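# Push the paler slide box's tray out its far end

## Task

Slide the inner tray of the lighter-coloured slide box out through the box end that lies away from the robot base, by a few centimetres or more, and leave it there; everything else should stay roughly as it was. It fails immediately if either box's outer case is gripped, if either box is shifted or rotated beyond a small amount, or if a tray ends up around half out. The result must hold without the robot supporting it, and the gripper must be opened and moved away at the end.

## Robot and tools

Robot: a single six-joint arm (a Trossen wxai follower) with a parallel two-finger gripper and three cameras: cam_high, cam_low and cam_wrist, each 504x504 pixels. Images arrive only when a call has an empty actions list or sets "pictures": true.

Frame: the scene frame sits on the table top directly under the arm base. +z is up, +x points out along the arm's forward direction, and +y is to the left when facing +x. The base may be slightly tilted. "Farther from the base" generally means larger distance from this origin, usually toward +x.

execute_actions takes "actions", a list holding one item or none. An empty list only reports the state (with pictures). A motion item is {"rows": [[...]], "steps": n}. Each row holds exactly 7 numbers in this order: waist, shoulder, elbow, wrist pitch, wrist yaw, wrist roll, then gripper opening. The six joint numbers are absolute target angles in radians, in the same order Joint positions prints them; they are not offsets. Ranges: waist -3.054 to 3.054, shoulder 0.000 to 3.142, elbow 0.000 to 2.356, wrist pitch -1.571 to 1.571, wrist yaw -1.571 to 1.571, wrist roll -3.142 to 3.142. A call is refused (nothing sent) if any target is over 0.010 rad beyond its range and also further out than that joint currently is. The opening is an absolute value in [-1, 1]: +1 is fully open (pad gap 0.088 m), empty fingers touch near -0.80, and lower values do nothing more. Closing fully takes at least about 0.5 s. Each row lasts one control step (1/30 s). With fewer rows than steps, the last row repeats. An action needs 6 to 15 steps (default 15). A wait item is {"steps": n} with n up to 300, counted from the previous result, and your reply time uses some of it. The optional "pictures" boolean requests images.

Motion limits: on every step each joint's target is clamped to stay within a set lead of its measured angle: 0.211 rad for waist, shoulder and elbow, 0.213 for wrist pitch, 0.267 for wrist yaw, 0.228 for wrist roll. If the targets would place the gripper more than 70 mm from where it is, all of them are scaled back. Large moves therefore span several calls. Friction can leave a joint short of its target, especially at long reach, and tiny changes may not happen at all, so check Joint positions after each move. Results are taken 6 steps before an action finishes. Those last steps run while you reply, and the arm keeps heading for the last row you sent until it stalls.

Result lines: end_effector_position (metres) and end_effector_quat_wxyz give the pinch point, which sits between the finger pads about 3 to 4 cm behind the fingertips, plus linear and angular velocities. This reported position can be off, more so at long reach. The fingers point along the gripper's +x axis and close along its y axis. Joint positions and Joint velocities list the six joints (rad, rad/s) followed by the pad gap (m). grip_measured is the measured opening on the command scale; to keep hold of something, command an opening clearly below it. Readings can be off by a constant of about 1 mm. "joint sent to its limit" means a target was clipped at a real joint end, which may be up to 0.010 rad from the stated one. "joint command not followed" means the clearance check changed targets. HELD marks steps on which your row was not fully sent. A TORQUE FAULT stops the arm for 10 s once a load limit is hit (N m: waist 17.6, shoulder 21.8, elbow 21.7, wrist pitch 5.74, wrist yaw 5.72, wrist roll 5.36). MOTOR HOT appears from 50 °C. At 95 °C an OVER-TEMPERATURE FAULT holds the arm, and if it does not cool, power may cut out and the arm goes limp.

zoom_image: {"camera": one of cam_high/cam_low/cam_wrist, "region": [x0, y0, x1, y1]} in pixels, origin at top-left, region no larger than 504x504. It gives an enlarged view of that camera's latest image. read_manual returns only licence text. finished_scene {"scene": n} ends and grades the current scene (1 or 2) and cannot be undone. Replying without any tool call ends every remaining scene.

Approach: pick the paler box from the images. Push its tray from the end nearest the base, using fingertips or a closed gripper, toward the far end. Never close the fingers on either outer case. Push gently, in small increments, so the box does not slide or rotate, and stop well before the tray is halfway out. Then open the gripper and withdraw. Avoid knocking anything off the table, dropping things, hitting hard or pressing hard.

Each tool is called after "Request:" as name(argument=value, ...) on one line, values as JSON.

## Session

Request:
execute_actions(actions=[])

Scene clock: 0.00 s of 3750.00 s.
end_effector_position=(+0.3307, -0.0775, +0.2907) grip_measured=+0.846 end_effector_quat_wxyz=(+0.225, +0.762, +0.166, -0.584) end_effector_velocity=(-0.001, -0.001, +0.000) end_effector_angular_velocity=(-0.012, -0.000, +0.012)
Joint positions: [ 0.669  1.839  1.465 -1.338  0.827  3.011  0.08 ]
Joint velocities: [ 0.002 -0.002 -0.002 -0.007  0.007 -0.007 -0.   ]
Heat: hottest shoulder 24 °C (+0.0 °C/min).

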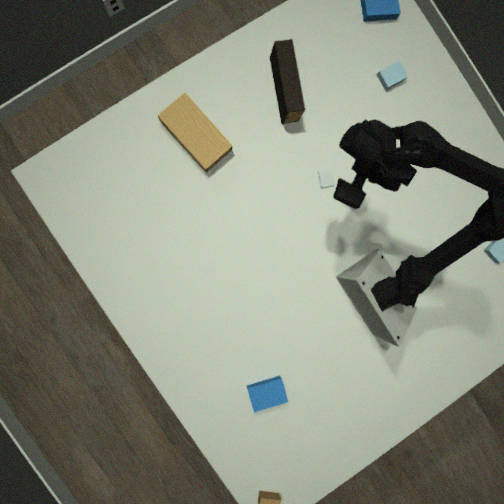

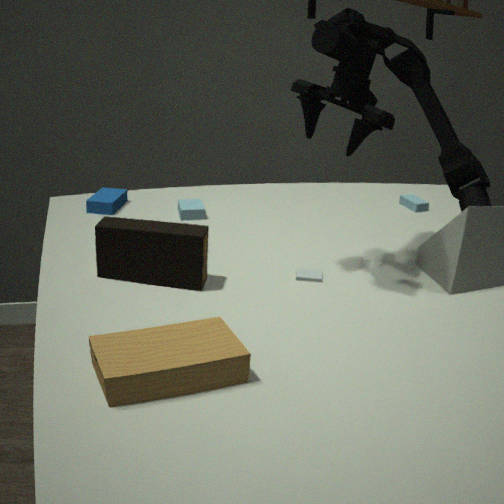

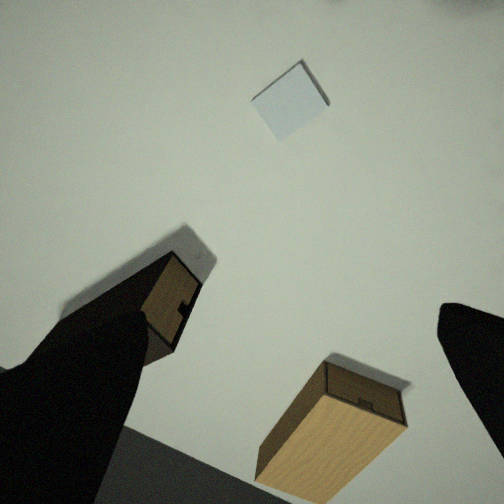

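Request:
zoom_image(camera="cam_wrist", region=[240, 340, 430, 504])

Request:
zoom_image(camera="cam_high", region=[130, 20, 330, 200])

Region (240, 340, 430, 504) of cam_wrist's 504x504 image, scaled by 2.653, with more detail than that image has; it fills the top 435 rows of this view, and the rest is white.

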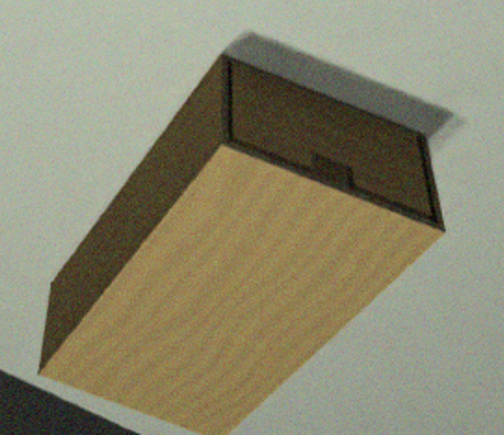

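Region (130, 20, 330, 200) of cam_high's 504x504 image, scaled by 2.520, with more detail than that image has; it fills the top 454 rows of this view, and the rest is white.

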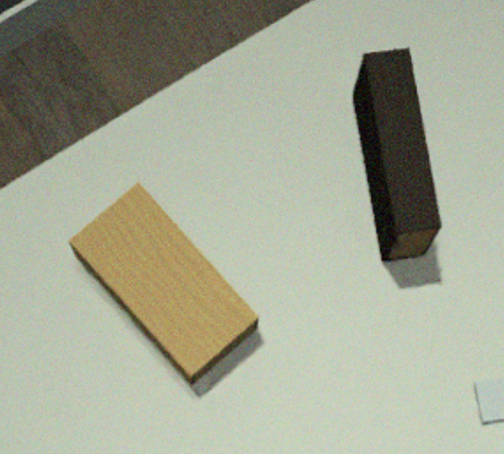

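Request:
execute_actions(actions=[{"rows":[[0.669,1.840,1.464,-1.334,0.827,3.008,0.9],[0.668,1.844,1.463,-1.324,0.825,2.999,0.95],[0.667,1.850,1.461,-1.308,0.823,2.985,1],[0.666,1.858,1.457,-1.285,0.820,2.965,1],[0.664,1.868,1.453,-1.256,0.816,2.940,1],[0.662,1.880,1.448,-1.222,0.812,2.911,1],[0.659,1.893,1.442,-1.183,0.807,2.877,1],[0.656,1.909,1.436,-1.139,0.801,2.839,1],[0.653,1.926,1.429,-1.090,0.795,2.797,1],[0.650,1.945,1.421,-1.037,0.788,2.751,1],[0.646,1.965,1.413,-0.980,0.780,2.702,1],[0.642,1.986,1.404,-0.919,0.772,2.650,1],[0.638,2.008,1.394,-0.856,0.764,2.594,1],[0.634,2.032,1.385,-0.789,0.755,2.537,1],[0.629,2.056,1.375,-0.719,0.746,2.477,1]],"steps":15}])

Request:
execute_actions(actions=[{"rows":[[0.624,2.081,1.364,-0.647,0.737,2.415,1],[0.620,2.107,1.353,-0.574,0.727,2.351,1],[0.615,2.134,1.342,-0.498,0.718,2.286,1],[0.610,2.161,1.331,-0.421,0.707,2.219,1],[0.605,2.188,1.319,-0.343,0.697,2.152,1],[0.600,2.216,1.308,-0.264,0.687,2.084,1],[0.595,2.244,1.296,-0.185,0.677,2.015,1],[0.589,2.271,1.285,-0.105,0.666,1.947,1],[0.584,2.299,1.273,-0.026,0.656,1.878,1],[0.579,2.327,1.262,0.053,0.646,1.810,1],[0.574,2.354,1.250,0.131,0.636,1.743,1],[0.569,2.381,1.239,0.208,0.625,1.676,1],[0.564,2.408,1.228,0.284,0.616,1.611,1],[0.560,2.434,1.217,0.357,0.606,1.547,1],[0.555,2.459,1.206,0.429,0.597,1.485,1]],"steps":15}])

Request:
execute_actions(actions=[{"rows":[[0.550,2.483,1.196,0.499,0.588,1.425,1],[0.546,2.507,1.187,0.566,0.579,1.368,1],[0.542,2.529,1.177,0.629,0.571,1.312,1],[0.538,2.550,1.168,0.690,0.563,1.260,1],[0.534,2.570,1.160,0.747,0.555,1.211,1],[0.531,2.589,1.152,0.800,0.548,1.165,1],[0.528,2.606,1.145,0.849,0.542,1.123,1],[0.525,2.622,1.139,0.893,0.536,1.085,1],[0.522,2.635,1.133,0.932,0.531,1.051,1],[0.520,2.647,1.128,0.966,0.527,1.022,1],[0.518,2.657,1.124,0.995,0.523,0.997,1],[0.517,2.665,1.120,1.018,0.520,0.977,1],[0.516,2.671,1.118,1.034,0.518,0.963,1],[0.515,2.675,1.117,1.044,0.516,0.954,1],[0.515,2.676,1.116,1.048,0.516,0.951,1]],"steps":15}])

Request:
execute_actions(actions=[{"steps":15}], pictures=true)

Scene clock: 7.40 s of 3750.00 s.
end_effector_position=(+0.3526, -0.0578, +0.2853) grip_measured=+0.996 end_effector_quat_wxyz=(+0.237, +0.775, +0.187, -0.555) end_effector_velocity=(+0.149, +0.174, -0.082) end_effector_angular_velocity=(+0.112, -0.275, +0.508)
Joint positions: [ 0.661  1.877  1.455 -1.188  0.814  2.884  0.088]
Joint velocities: [-0.081  0.379 -0.149  1.106 -0.154 -0.93   0.007]
Heat: hottest waist 24 °C (+0.0 °C/min).
Steps of this call (steps 1 to 90: nothing new was sent; then 4.10 s passed at rest; steps 91 to 99: the first 9 steps of this action). Readings (joint positions):
91: [0.669 1.839 1.465 -1.338 0.827 3.012]
92: [0.669 1.839 1.465 -1.336 0.827 3.011]
94: [0.668 1.841 1.465 -1.318 0.827 2.996]
98: [0.663 1.865 1.460 -1.224 0.818 2.915]
99: the state above

Scene clock: 7.90 s of 3750.00 s.
end_effector_position=(+0.4344, +0.0723, +0.1966) grip_measured=+1.000 end_effector_quat_wxyz=(+0.413, +0.751, +0.336, -0.390) end_effector_velocity=(+0.088, +0.261, -0.253) end_effector_angular_velocity=(-0.362, -0.552, +1.263)
Joint positions: [ 0.599  2.217  1.315 -0.366  0.688  2.083  0.088]
Joint velocities: [-0.159  0.823 -0.354  1.722 -0.315 -1.824  0.   ]
Heat: hottest waist 24 °C (+0.0 °C/min).
Steps of this call (steps 1 to 6: the last 6 steps of your previous action; steps 7 to 15: the first 9 steps of this action). Readings (joint positions):
7: [0.637 2.011 1.400 -0.826 0.764 2.566]
8: [0.633 2.035 1.390 -0.769 0.755 2.508]
10: [0.624 2.084 1.370 -0.654 0.737 2.388]
14: [0.604 2.190 1.326 -0.423 0.698 2.144]
15: the state above

Scene clock: 8.40 s of 3750.00 s.
end_effector_position=(+0.4547, +0.1614, +0.0985) grip_measured=+1.000 end_effector_quat_wxyz=(+0.652, +0.635, +0.379, -0.169) end_effector_velocity=(+0.051, +0.065, -0.066) end_effector_angular_velocity=(-0.484, -0.983, +0.475)
Joint positions: [0.53  2.586 1.157 0.492 0.553 1.187 0.088]
Joint velocities: [-0.1    0.525 -0.227  1.692 -0.212 -1.473  0.   ]
Heat: hottest waist 24 °C (+0.0 °C/min).
Steps of this call (steps 1 to 6: the last 6 steps of your previous action; steps 7 to 15: the first 9 steps of this action). Readings (joint positions):
7: [0.563 2.408 1.233 0.036 0.618 1.657]
8: [0.559 2.434 1.223 0.093 0.608 1.596]
10: [0.549 2.483 1.202 0.207 0.590 1.474]
14: [0.533 2.568 1.165 0.435 0.560 1.236]
15: the state above

Scene clock: 8.90 s of 3750.00 s.
end_effector_position=(+0.4919, +0.1451, +0.1286) grip_measured=+1.000 end_effector_quat_wxyz=(+0.698, +0.673, +0.220, -0.110) end_effector_velocity=(+0.006, -0.007, +0.009) end_effector_angular_velocity=(+0.014, -0.065, -0.047)
Joint positions: [0.515 2.667 1.123 1.033 0.521 0.958 0.088]
Joint velocities: [-0.002  0.012 -0.007  0.11  -0.007 -0.022  0.   ]
Heat: hottest waist 24 °C (+0.0 °C/min).
Kept back: nothing.
Steps of this call (steps 1 to 6: the last 6 steps of your previous action; steps 7 to 15: the robot went on to your last target). Readings (joint positions):
1: [0.527 2.602 1.150 0.548 0.547 1.143]
2: [0.525 2.617 1.144 0.605 0.542 1.105]
4: [0.520 2.641 1.133 0.718 0.533 1.043]
8: [0.516 2.665 1.123 0.932 0.524 0.981]
15: the state above

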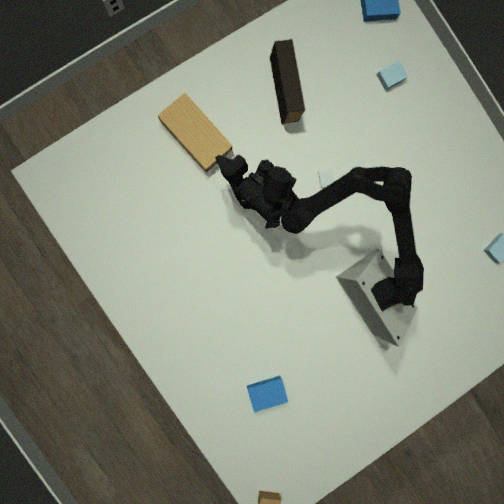

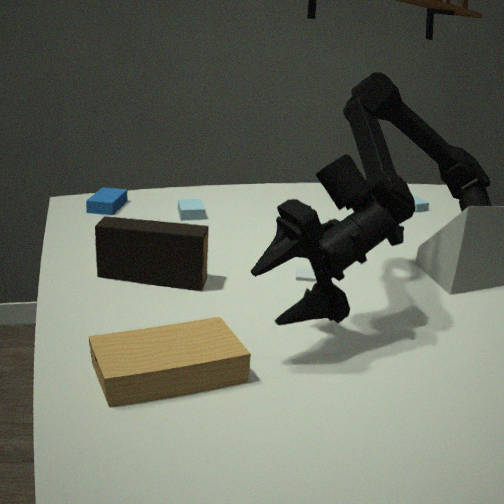

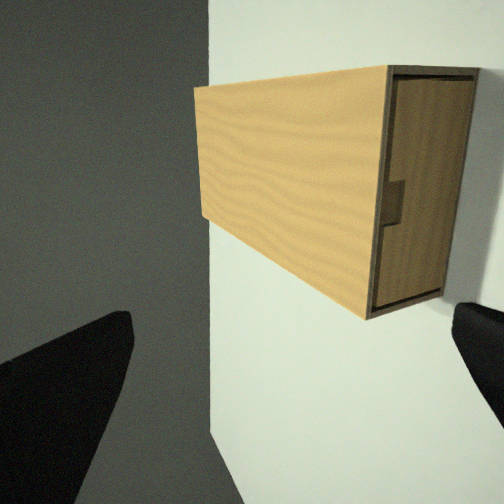

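Request:
execute_actions(actions=[{"rows":[[0.513,2.678,1.118,1.048,0.514,0.950,1],[0.508,2.682,1.123,1.048,0.510,0.947,1],[0.500,2.689,1.131,1.049,0.503,0.943,1],[0.490,2.697,1.142,1.049,0.494,0.938,1],[0.478,2.707,1.154,1.050,0.484,0.932,1],[0.465,2.719,1.168,1.050,0.472,0.925,1],[0.451,2.730,1.182,1.051,0.460,0.918,1],[0.437,2.743,1.197,1.052,0.447,0.910,1],[0.423,2.754,1.211,1.053,0.435,0.903,1],[0.410,2.766,1.225,1.053,0.423,0.896,1],[0.398,2.776,1.237,1.054,0.413,0.890,1],[0.388,2.784,1.248,1.054,0.404,0.885,1],[0.380,2.791,1.256,1.055,0.397,0.881,1],[0.375,2.795,1.261,1.055,0.393,0.878,1],[0.373,2.797,1.263,1.055,0.391,0.877,1]],"steps":15}])

Request:
execute_actions(actions=[{"steps":18}], pictures=true)

Scene clock: 10.47 s of 3750.00 s.
end_effector_position=(+0.5031, +0.1415, +0.1084) grip_measured=+1.000 end_effector_quat_wxyz=(+0.699, +0.672, +0.222, -0.106) end_effector_velocity=(+0.085, -0.045, -0.160) end_effector_angular_velocity=(-0.018, +0.068, +0.002)
Joint positions: [0.462 2.716 1.168 1.049 0.468 0.924 0.088]
Joint velocities: [-0.408  0.33   0.374 -0.007 -0.315 -0.198  0.   ]
Heat: hottest waist 24 °C (+0.0 °C/min).
Steps of this call (steps 1 to 30: the robot went on to your last target; steps 31 to 38: nothing new was sent; steps 39 to 47: the first 9 steps of this action). Readings (joint positions):
39: [0.515 2.668 1.122 1.046 0.521 0.955]
40: [0.514 2.668 1.122 1.046 0.519 0.954]
42: [0.509 2.673 1.124 1.047 0.511 0.949]
46: [0.475 2.705 1.156 1.048 0.478 0.930]
47: the state above

Scene clock: 11.07 s of 3750.00 s.
end_effector_position=(+0.5222, +0.1284, +0.0741) grip_measured=+1.000 end_effector_quat_wxyz=(+0.698, +0.672, +0.221, -0.111) end_effector_velocity=(-0.001, +0.000, -0.001) end_effector_angular_velocity=(-0.017, -0.001, +0.019)
Joint positions: [0.37  2.787 1.254 1.053 0.397 0.881 0.088]
Joint velocities: [-0.002 -0.002 -0.002 -0.007 -0.007 -0.022  0.   ]
Heat: hottest waist 25 °C (+5.4 °C/min).
Kept back: nothing.
Steps of this call (steps 1 to 6: the last 6 steps of your previous action; steps 7 to 18: the robot went on to your last target). Readings (joint positions):
1: [0.448 2.728 1.181 1.049 0.457 0.917]
2: [0.434 2.739 1.194 1.050 0.447 0.911]
4: [0.407 2.758 1.218 1.050 0.428 0.900]
8: [0.374 2.781 1.244 1.052 0.407 0.887]
18: the state above

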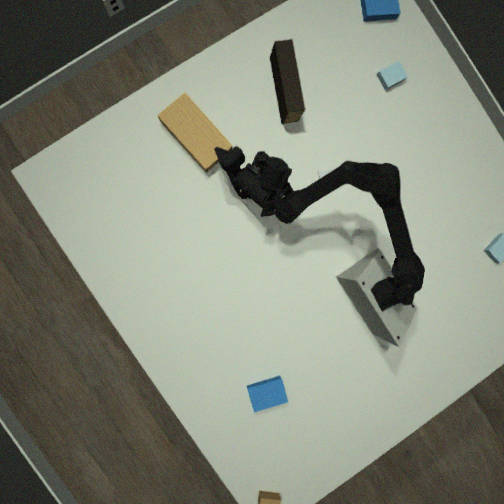

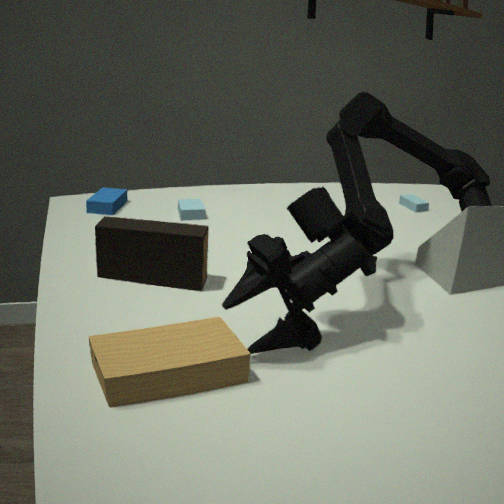

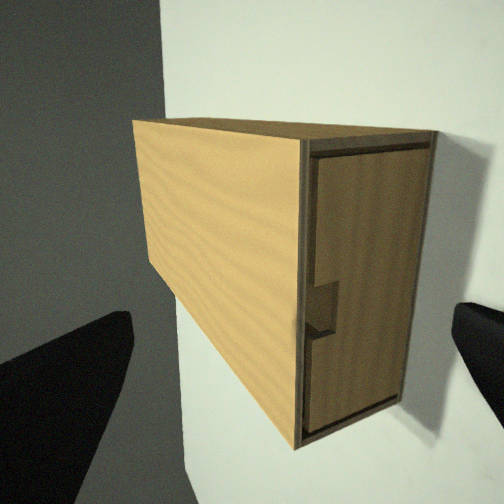

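Request:
zoom_image(camera="cam_low", region=[200, 270, 360, 400])

Region (200, 270, 360, 400) of cam_low's 504x504 image, scaled by 3.150, with more detail than that image has; it fills the top 410 rows of this view, and the rest is white.

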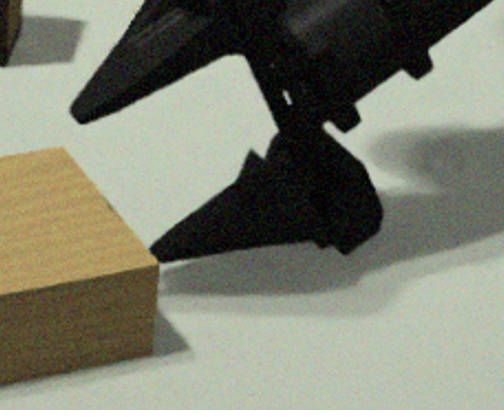

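Request:
execute_actions(actions=[{"rows":[[0.373,2.797,1.265,1.053,0.391,0.876,1],[0.373,2.797,1.268,1.050,0.391,0.876,1],[0.373,2.798,1.274,1.045,0.391,0.876,1],[0.373,2.800,1.281,1.040,0.390,0.876,1],[0.372,2.802,1.289,1.034,0.390,0.876,1],[0.372,2.805,1.299,1.027,0.390,0.876,1],[0.372,2.807,1.309,1.020,0.389,0.875,1],[0.371,2.810,1.320,1.013,0.389,0.875,1],[0.371,2.814,1.330,1.005,0.388,0.875,1],[0.370,2.816,1.340,0.998,0.388,0.875,1],[0.370,2.819,1.349,0.992,0.388,0.875,1],[0.370,2.822,1.357,0.986,0.388,0.874,1],[0.369,2.824,1.363,0.982,0.387,0.874,1],[0.369,2.825,1.367,0.979,0.387,0.874,1],[0.369,2.825,1.369,0.978,0.387,0.874,1]],"steps":15}])

Request:
execute_actions(actions=[{"steps":15}], pictures=true)

Scene clock: 13.50 s of 3750.00 s.
end_effector_position=(+0.5311, +0.1296, +0.0757) grip_measured=+1.000 end_effector_quat_wxyz=(+0.698, +0.672, +0.220, -0.110) end_effector_velocity=(+0.055, +0.010, +0.011) end_effector_angular_velocity=(+0.018, -0.018, +0.008)
Joint positions: [0.37  2.797 1.297 1.023 0.395 0.88  0.088]
Joint velocities: [ 0.002  0.066  0.271 -0.198 -0.022  0.007  0.   ]
Heat: hottest waist 25 °C (+4.4 °C/min).
Steps of this call (steps 1 to 15: the robot went on to your last target; steps 16 to 64: nothing new was sent; steps 65 to 73: the first 9 steps of this action). Readings (joint positions):
65: [0.370 2.788 1.255 1.053 0.397 0.881]
66: [0.370 2.788 1.256 1.053 0.397 0.881]
68: [0.370 2.789 1.261 1.049 0.396 0.881]
72: [0.370 2.795 1.288 1.029 0.395 0.880]
73: the state above

Scene clock: 14.00 s of 3750.00 s.
end_effector_position=(+0.5434, +0.1312, +0.0770) grip_measured=+1.000 end_effector_quat_wxyz=(+0.698, +0.672, +0.220, -0.109) end_effector_velocity=(-0.000, +0.000, -0.004) end_effector_angular_velocity=(-0.011, +0.010, +0.002)
Joint positions: [0.369 2.814 1.359 0.979 0.392 0.878 0.088]
Joint velocities: [-0.002  0.007  0.007 -0.007  0.007 -0.007  0.   ]
Heat: hottest waist 26 °C (+8.6 °C/min).
Kept back: nothing.
Steps of this call (steps 1 to 6: the last 6 steps of your previous action; steps 7 to 15: the robot went on to your last target). Readings (joint positions):
1: [0.370 2.800 1.307 1.016 0.394 0.880]
2: [0.370 2.802 1.316 1.010 0.394 0.880]
4: [0.370 2.807 1.333 0.999 0.393 0.879]
8: [0.370 2.812 1.353 0.985 0.392 0.879]
15: the state above

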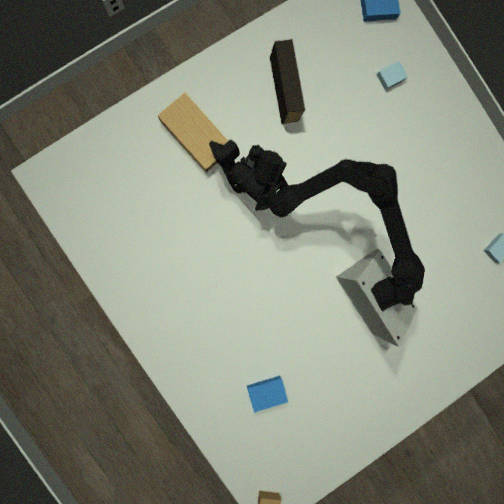

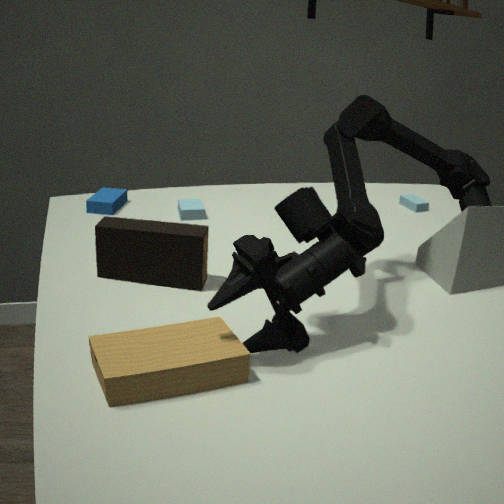

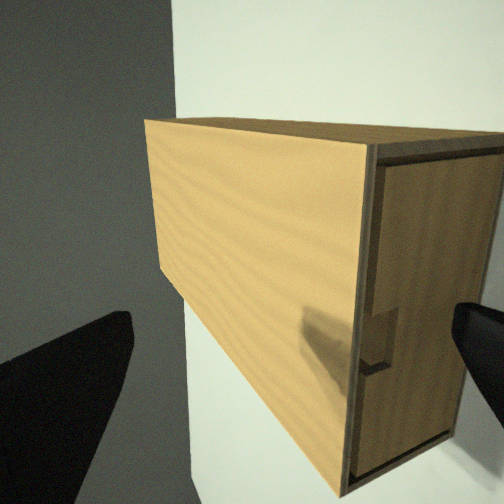

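Request:
execute_actions(actions=[{"rows":[[0.369,2.827,1.3705,0.9773,0.387,0.874,1],[0.369,2.829,1.374,0.9749,0.387,0.874,1],[0.369,2.8315,1.3794,0.9712,0.387,0.874,1],[0.369,2.834,1.3848,0.9676,0.387,0.874,1],[0.369,2.837,1.3903,0.9638,0.386,0.874,1],[0.368,2.8388,1.3957,0.9602,0.386,0.874,1],[0.368,2.8406,1.4013,0.9564,0.386,0.874,1],[0.368,2.8427,1.4076,0.9521,0.386,0.873,1],[0.368,2.8448,1.4142,0.9478,0.386,0.873,1],[0.368,2.8469,1.4207,0.9435,0.385,0.873,1],[0.367,2.8491,1.4273,0.939,0.385,0.873,1],[0.367,2.8513,1.434,0.9347,0.385,0.873,1],[0.367,2.8536,1.4406,0.9303,0.385,0.873,1],[0.367,2.8559,1.4473,0.9259,0.385,0.873,1],[0.367,2.8582,1.4541,0.9215,0.385,0.873,1]],"steps":15}])

Request:
execute_actions(actions=[{"rows":[[0.366,2.8605,1.4609,0.917,0.384,0.873,1],[0.366,2.8628,1.4677,0.9126,0.384,0.873,1],[0.366,2.8652,1.4746,0.9081,0.384,0.873,1],[0.366,2.8677,1.4815,0.9037,0.384,0.872,1],[0.366,2.8702,1.4885,0.8992,0.384,0.872,1],[0.366,2.8726,1.4955,0.8946,0.384,0.872,1],[0.365,2.8751,1.5025,0.8902,0.383,0.872,1],[0.365,2.8776,1.5096,0.8857,0.383,0.872,1],[0.365,2.8802,1.5168,0.8811,0.383,0.872,1],[0.365,2.8828,1.524,0.8765,0.383,0.872,1],[0.365,2.8855,1.5311,0.872,0.383,0.872,1],[0.365,2.8881,1.5384,0.8674,0.383,0.872,1],[0.364,2.8908,1.5457,0.8628,0.382,0.872,1],[0.364,2.8935,1.553,0.8583,0.382,0.872,1],[0.364,2.8962,1.5603,0.8536,0.382,0.872,1]],"steps":15}])

Request:
execute_actions(actions=[{"steps":14}], pictures=true)

Scene clock: 16.10 s of 3750.00 s.
end_effector_position=(+0.5478, +0.1339, +0.0748) grip_measured=+1.000 end_effector_quat_wxyz=(+0.699, +0.671, +0.222, -0.109) end_effector_velocity=(+0.027, +0.008, -0.005) end_effector_angular_velocity=(+0.008, +0.011, +0.005)
Joint positions: [0.368 2.83  1.39  0.959 0.391 0.878 0.088]
Joint velocities: [-0.007  0.061  0.159 -0.11  -0.007  0.007  0.   ]
Heat: hottest waist 26 °C (+7.5 °C/min).
Steps of this call (steps 1 to 15: the robot went on to your last target; steps 16 to 54: nothing new was sent; steps 55 to 63: the first 9 steps of this action). Readings (joint positions):
55: [0.369 2.815 1.360 0.979 0.392 0.878]
56: [0.369 2.816 1.361 0.978 0.392 0.878]
58: [0.369 2.819 1.367 0.975 0.392 0.878]
62: [0.369 2.827 1.384 0.963 0.392 0.878]
63: the state above

Scene clock: 16.60 s of 3750.00 s.
end_effector_position=(+0.5657, +0.1362, +0.0751) grip_measured=+1.000 end_effector_quat_wxyz=(+0.698, +0.672, +0.222, -0.110) end_effector_velocity=(+0.036, +0.007, +0.001) end_effector_angular_velocity=(-0.010, -0.009, +0.022)
Joint positions: [0.365 2.863 1.488 0.895 0.39  0.876 0.088]
Joint velocities: [-0.007  0.071  0.208 -0.139 -0.022 -0.022  0.   ]
Heat: hottest waist 26 °C (+7.2 °C/min).
Steps of this call (steps 1 to 6: the last 6 steps of your previous action; steps 7 to 15: the first 9 steps of this action). Readings (joint positions):
7: [0.367 2.844 1.434 0.930 0.391 0.877]
8: [0.367 2.847 1.440 0.926 0.391 0.877]
10: [0.366 2.851 1.454 0.917 0.391 0.877]
14: [0.365 2.860 1.482 0.899 0.390 0.876]
15: the state above

Scene clock: 17.07 s of 3750.00 s.
end_effector_position=(+0.5761, +0.1378, +0.0753) grip_measured=+1.000 end_effector_quat_wxyz=(+0.698, +0.672, +0.221, -0.110) end_effector_velocity=(+0.003, +0.002, +0.001) end_effector_angular_velocity=(+0.002, -0.007, +0.022)
Joint positions: [0.364 2.884 1.55  0.856 0.388 0.876 0.088]
Joint velocities: [-0.002  0.002  0.017 -0.022 -0.022 -0.007  0.   ]
Heat: hottest waist 26 °C (+7.0 °C/min).
Kept back: nothing.
Steps of this call (steps 1 to 6: the last 6 steps of your previous action; steps 7 to 14: the robot went on to your last target). Readings (joint positions):
1: [0.365 2.865 1.496 0.890 0.390 0.876]
2: [0.365 2.868 1.503 0.886 0.390 0.876]
4: [0.364 2.873 1.517 0.876 0.389 0.876]
8: [0.364 2.882 1.542 0.862 0.388 0.876]
14: the state above

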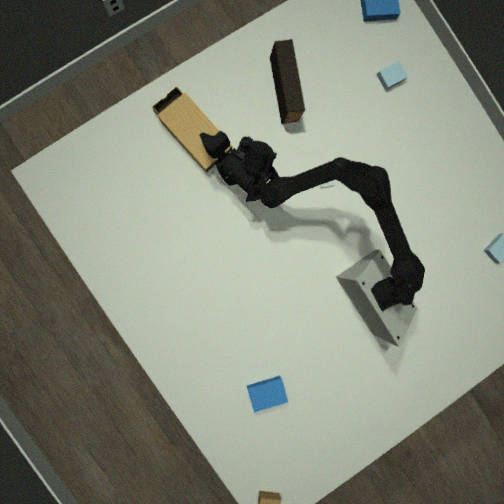

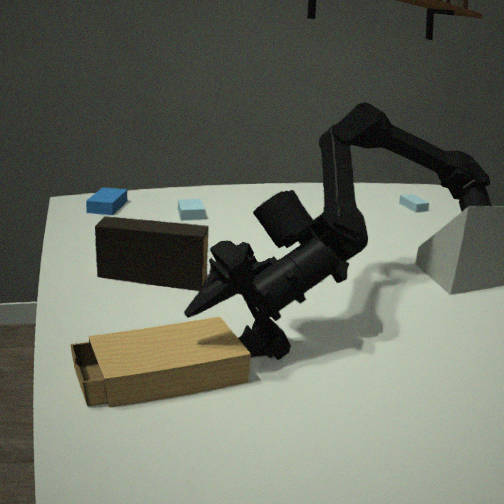

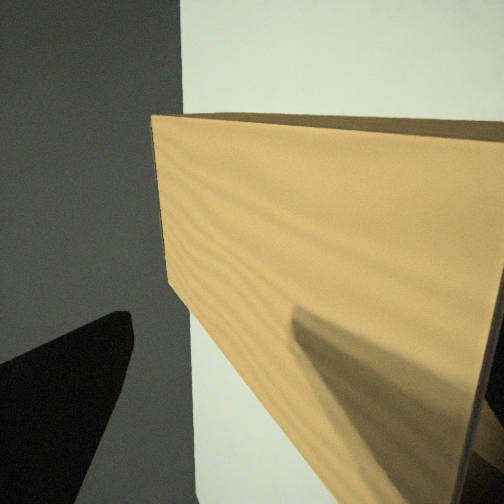

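Request:
execute_actions(actions=[{"rows":[[0.364,2.898,1.5636,0.8516,0.382,0.872,1],[0.364,2.9004,1.5689,0.8483,0.382,0.872,1],[0.364,2.9037,1.5764,0.8437,0.382,0.872,1],[0.364,2.9071,1.5839,0.839,0.382,0.872,1],[0.364,2.9104,1.5914,0.8344,0.382,0.872,1],[0.363,2.9138,1.599,0.8297,0.382,0.871,1],[0.363,2.9172,1.6066,0.825,0.382,0.871,1],[0.363,2.9206,1.6143,0.8203,0.381,0.871,1],[0.363,2.9242,1.6221,0.8156,0.381,0.871,1],[0.363,2.9277,1.6298,0.8109,0.381,0.871,1],[0.363,2.9307,1.6376,0.806,0.381,0.871,1],[0.363,2.9337,1.6454,0.8013,0.381,0.871,1],[0.362,2.9368,1.6533,0.7965,0.381,0.871,1],[0.362,2.9395,1.6601,0.7925,0.381,0.871,1],[0.362,2.9413,1.6647,0.7897,0.381,0.871,1]],"steps":15}])

Request:
execute_actions(actions=[{"steps":16}], pictures=true)

Scene clock: 18.43 s of 3750.00 s.
end_effector_position=(+0.5823, +0.1405, +0.0738) grip_measured=+1.000 end_effector_quat_wxyz=(+0.698, +0.671, +0.223, -0.110) end_effector_velocity=(+0.033, +0.011, -0.004) end_effector_angular_velocity=(+0.001, -0.000, +0.022)
Joint positions: [0.363 2.904 1.593 0.828 0.387 0.876 0.088]
Joint velocities: [-0.007  0.09   0.217 -0.139 -0.022 -0.007  0.   ]
Heat: hottest waist 27 °C (+9.8 °C/min).
Steps of this call (steps 1 to 30: the robot went on to your last target; steps 31 to 32: nothing new was sent; steps 33 to 41: the first 9 steps of this action). Readings (joint positions):
33: [0.364 2.886 1.551 0.854 0.387 0.876]
34: [0.364 2.887 1.553 0.853 0.387 0.876]
36: [0.364 2.890 1.561 0.848 0.387 0.876]
40: [0.363 2.901 1.587 0.833 0.387 0.876]
41: the state above

Scene clock: 18.97 s of 3750.00 s.
end_effector_position=(+0.5914, +0.1429, +0.0729) grip_measured=+1.000 end_effector_quat_wxyz=(+0.698, +0.671, +0.224, -0.110) end_effector_velocity=(+0.002, -0.002, +0.002) end_effector_angular_velocity=(-0.003, -0.005, +0.005)
Joint positions: [0.362 2.93  1.654 0.791 0.386 0.875 0.088]
Joint velocities: [-0.002 -0.002  0.007 -0.007 -0.007 -0.007  0.   ]
Heat: hottest waist 27 °C (+9.5 °C/min).
Kept back: nothing.
Steps of this call (steps 1 to 6: the last 6 steps of your previous action; steps 7 to 16: the robot went on to your last target). Readings (joint positions):
1: [0.363 2.908 1.601 0.824 0.387 0.875]
2: [0.363 2.911 1.608 0.820 0.387 0.875]
4: [0.362 2.917 1.623 0.810 0.387 0.875]
8: [0.362 2.927 1.646 0.797 0.386 0.875]
16: the state above

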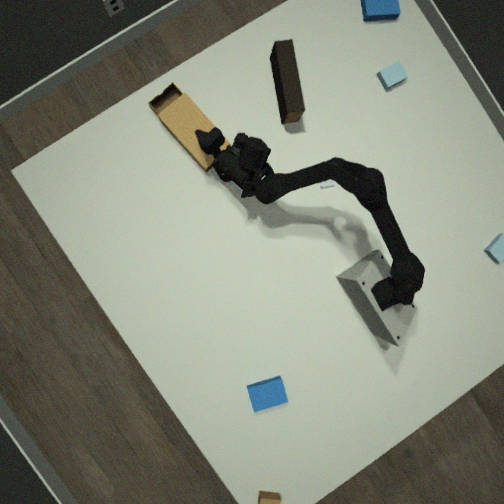

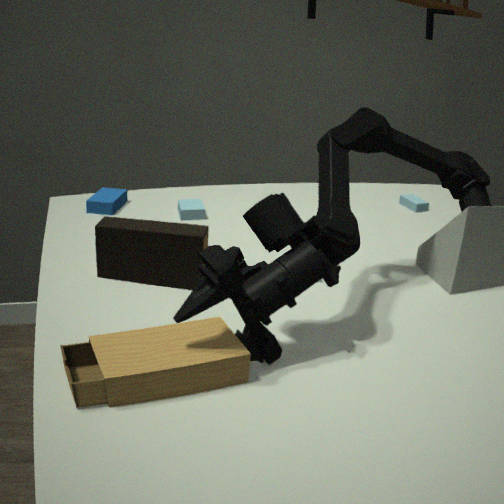

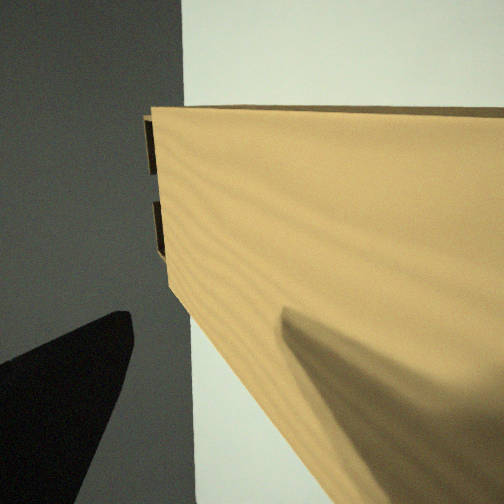

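Request:
execute_actions(actions=[{"rows":[[0.362,2.9184,1.6453,0.7941,0.383,0.873,1],[0.362,2.9166,1.6408,0.7968,0.383,0.873,1],[0.362,2.9139,1.6341,0.801,0.383,0.873,1],[0.363,2.9104,1.625,0.8063,0.383,0.873,1],[0.363,2.9061,1.6139,0.8132,0.383,0.873,1],[0.363,2.9018,1.6028,0.8199,0.383,0.873,1],[0.363,2.8975,1.5919,0.8267,0.383,0.873,1],[0.364,2.8934,1.5809,0.8333,0.383,0.873,1],[0.364,2.8893,1.5701,0.8401,0.383,0.873,1],[0.364,2.8852,1.5594,0.8467,0.383,0.873,1],[0.364,2.8812,1.5487,0.8533,0.383,0.873,1],[0.365,2.8773,1.5381,0.8599,0.383,0.873,1],[0.365,2.8734,1.5276,0.8665,0.383,0.873,1],[0.365,2.8696,1.5172,0.873,0.383,0.873,1],[0.365,2.8658,1.507,0.8795,0.383,0.873,1]],"steps":15}])

Scene clock: 20.27 s of 3750.00 s.
end_effector_position=(+0.5820, +0.1436, +0.0699) grip_measured=+1.000 end_effector_quat_wxyz=(+0.699, +0.670, +0.227, -0.110) end_effector_velocity=(-0.056, -0.003, -0.012) end_effector_angular_velocity=(-0.010, +0.025, +0.036)
Joint positions: [0.362 2.917 1.604 0.822 0.386 0.875 0.088]
Joint velocities: [-0.002 -0.105 -0.315  0.168 -0.007 -0.007  0.   ]
Heat: hottest waist 28 °C (+11.8 °C/min).
Steps of this call (steps 1 to 15: the robot went on to your last target; steps 16 to 30: nothing new was sent; steps 31 to 39: the first 9 steps of this action). Readings (joint positions):
31: [0.362 2.931 1.655 0.791 0.386 0.875]
32: [0.362 2.931 1.655 0.791 0.386 0.875]
34: [0.362 2.930 1.649 0.796 0.386 0.875]
38: [0.362 2.920 1.615 0.815 0.386 0.875]
39: the state above

Request:
execute_actions(actions=[{"rows":[[0.366,2.852,1.497,0.886,0.385,0.873,1],[0.366,2.846,1.485,0.894,0.385,0.873,1],[0.367,2.840,1.471,0.903,0.385,0.873,1],[0.367,2.833,1.456,0.913,0.385,0.873,1],[0.368,2.826,1.441,0.923,0.385,0.873,1],[0.369,2.819,1.426,0.933,0.386,0.873,1],[0.370,2.812,1.411,0.943,0.386,0.873,1],[0.371,2.805,1.396,0.953,0.387,0.874,1],[0.373,2.797,1.381,0.963,0.388,0.874,1],[0.376,2.789,1.366,0.972,0.390,0.875,1],[0.380,2.780,1.351,0.981,0.393,0.877,1],[0.385,2.771,1.336,0.990,0.397,0.880,1],[0.391,2.762,1.321,0.998,0.402,0.884,1],[0.398,2.753,1.306,1.005,0.408,0.888,1],[0.406,2.744,1.291,1.011,0.415,0.893,1]],"steps":15}])

Request:
execute_actions(actions=[{"rows":[[0.415,2.734,1.275,1.016,0.423,0.898,1],[0.425,2.723,1.258,1.020,0.432,0.904,1],[0.436,2.711,1.241,1.024,0.442,0.910,1],[0.448,2.698,1.224,1.027,0.452,0.916,1],[0.460,2.684,1.207,1.030,0.462,0.922,1],[0.472,2.670,1.191,1.032,0.472,0.928,1],[0.484,2.656,1.176,1.034,0.482,0.934,1],[0.495,2.643,1.162,1.036,0.491,0.939,1],[0.505,2.631,1.149,1.038,0.499,0.943,1],[0.514,2.620,1.138,1.039,0.506,0.947,1],[0.521,2.611,1.129,1.040,0.511,0.950,1],[0.526,2.605,1.122,1.040,0.514,0.951,1],[0.529,2.601,1.118,1.040,0.516,0.951,1],[0.530,2.600,1.116,1.040,0.516,0.951,1],[0.530,2.600,1.116,1.040,0.516,0.951,1]],"steps":15}])

Request:
execute_actions(actions=[{"steps":14}], pictures=true)

Scene clock: 21.37 s of 3750.00 s.
end_effector_position=(+0.5578, +0.1296, +0.0789) grip_measured=+1.000 end_effector_quat_wxyz=(+0.698, +0.674, +0.216, -0.109) end_effector_velocity=(-0.058, -0.031, +0.038) end_effector_angular_velocity=(+0.009, -0.073, -0.022)
Joint positions: [0.363 2.83  1.426 0.936 0.386 0.875 0.088]
Joint velocities: [ 0.027 -0.222 -0.422  0.271 -0.007 -0.007  0.   ]
Heat: hottest waist 28 °C (+11.2 °C/min).
Steps of this call (steps 1 to 6: the last 6 steps of your previous action; steps 7 to 24: the robot went on to your last target; steps 25 to 33: the first 9 steps of this action). Readings (joint positions):
25: [0.362 2.879 1.512 0.878 0.386 0.875]
26: [0.362 2.876 1.506 0.881 0.386 0.875]
28: [0.362 2.865 1.489 0.893 0.386 0.875]
32: [0.362 2.837 1.440 0.927 0.386 0.875]
33: the state above

Scene clock: 21.87 s of 3750.00 s.
end_effector_position=(+0.5165, +0.1322, +0.1285) grip_measured=+1.000 end_effector_quat_wxyz=(+0.697, +0.680, +0.203, -0.103) end_effector_velocity=(-0.087, +0.021, +0.164) end_effector_angular_velocity=(+0.015, -0.117, +0.007)
Joint positions: [0.47  2.681 1.195 1.028 0.471 0.925 0.088]
Joint velocities: [ 0.354 -0.393 -0.437  0.066  0.242  0.125  0.   ]
Heat: hottest waist 28 °C (+11.0 °C/min).
Steps of this call (steps 1 to 6: the last 6 steps of your previous action; steps 7 to 15: the first 9 steps of this action). Readings (joint positions):
7: [0.387 2.774 1.322 0.995 0.404 0.884]
8: [0.395 2.765 1.307 1.001 0.411 0.888]
10: [0.413 2.743 1.274 1.011 0.426 0.898]
14: [0.458 2.694 1.210 1.025 0.462 0.920]
15: the state above

Scene clock: 22.33 s of 3750.00 s.
end_effector_position=(+0.5022, +0.1337, +0.1547) grip_measured=+1.000 end_effector_quat_wxyz=(+0.698, +0.682, +0.195, -0.097) end_effector_velocity=(-0.004, +0.001, -0.004) end_effector_angular_velocity=(-0.009, +0.008, +0.018)
Joint positions: [0.526 2.614 1.124 1.038 0.511 0.946 0.088]
Joint velocities: [-0.002 -0.002 -0.012 -0.007 -0.007 -0.007  0.   ]
Heat: hottest waist 28 °C (+10.7 °C/min).
Kept back: nothing.
Steps of this call (steps 1 to 6: the last 6 steps of your previous action; steps 7 to 14: the robot went on to your last target). Readings (joint positions):
1: [0.482 2.668 1.181 1.030 0.479 0.930]
2: [0.493 2.656 1.169 1.032 0.486 0.934]
4: [0.510 2.635 1.149 1.036 0.497 0.940]
8: [0.525 2.616 1.132 1.038 0.507 0.945]
14: the state above

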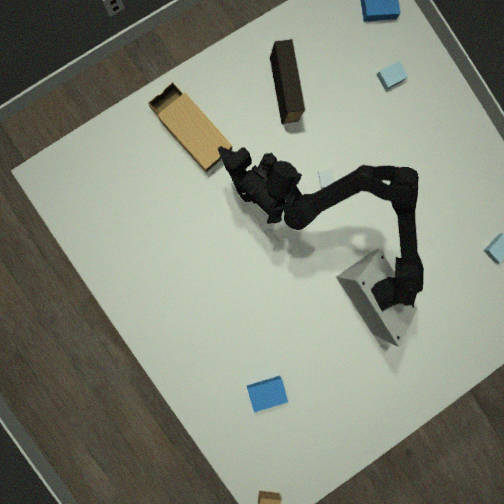

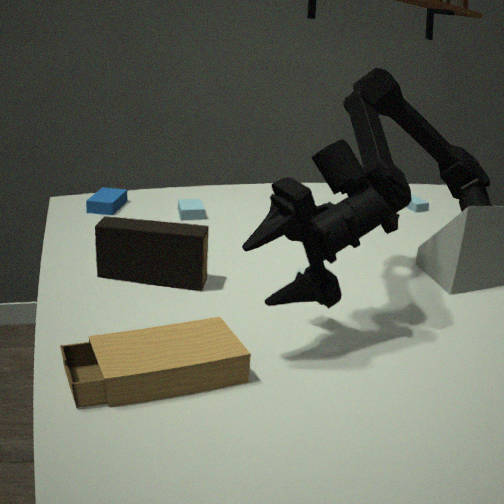

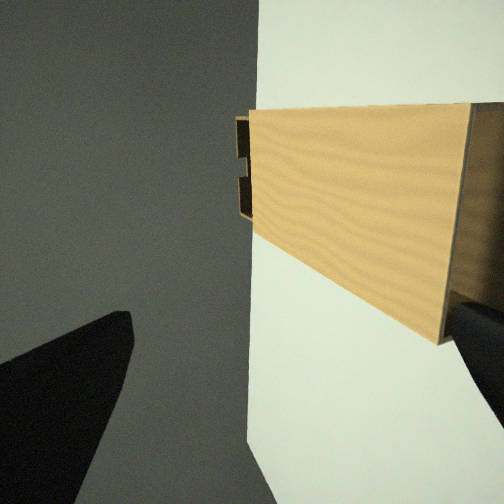

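Request:
finished_scene(scene=1)

The scene is finished: the task was done.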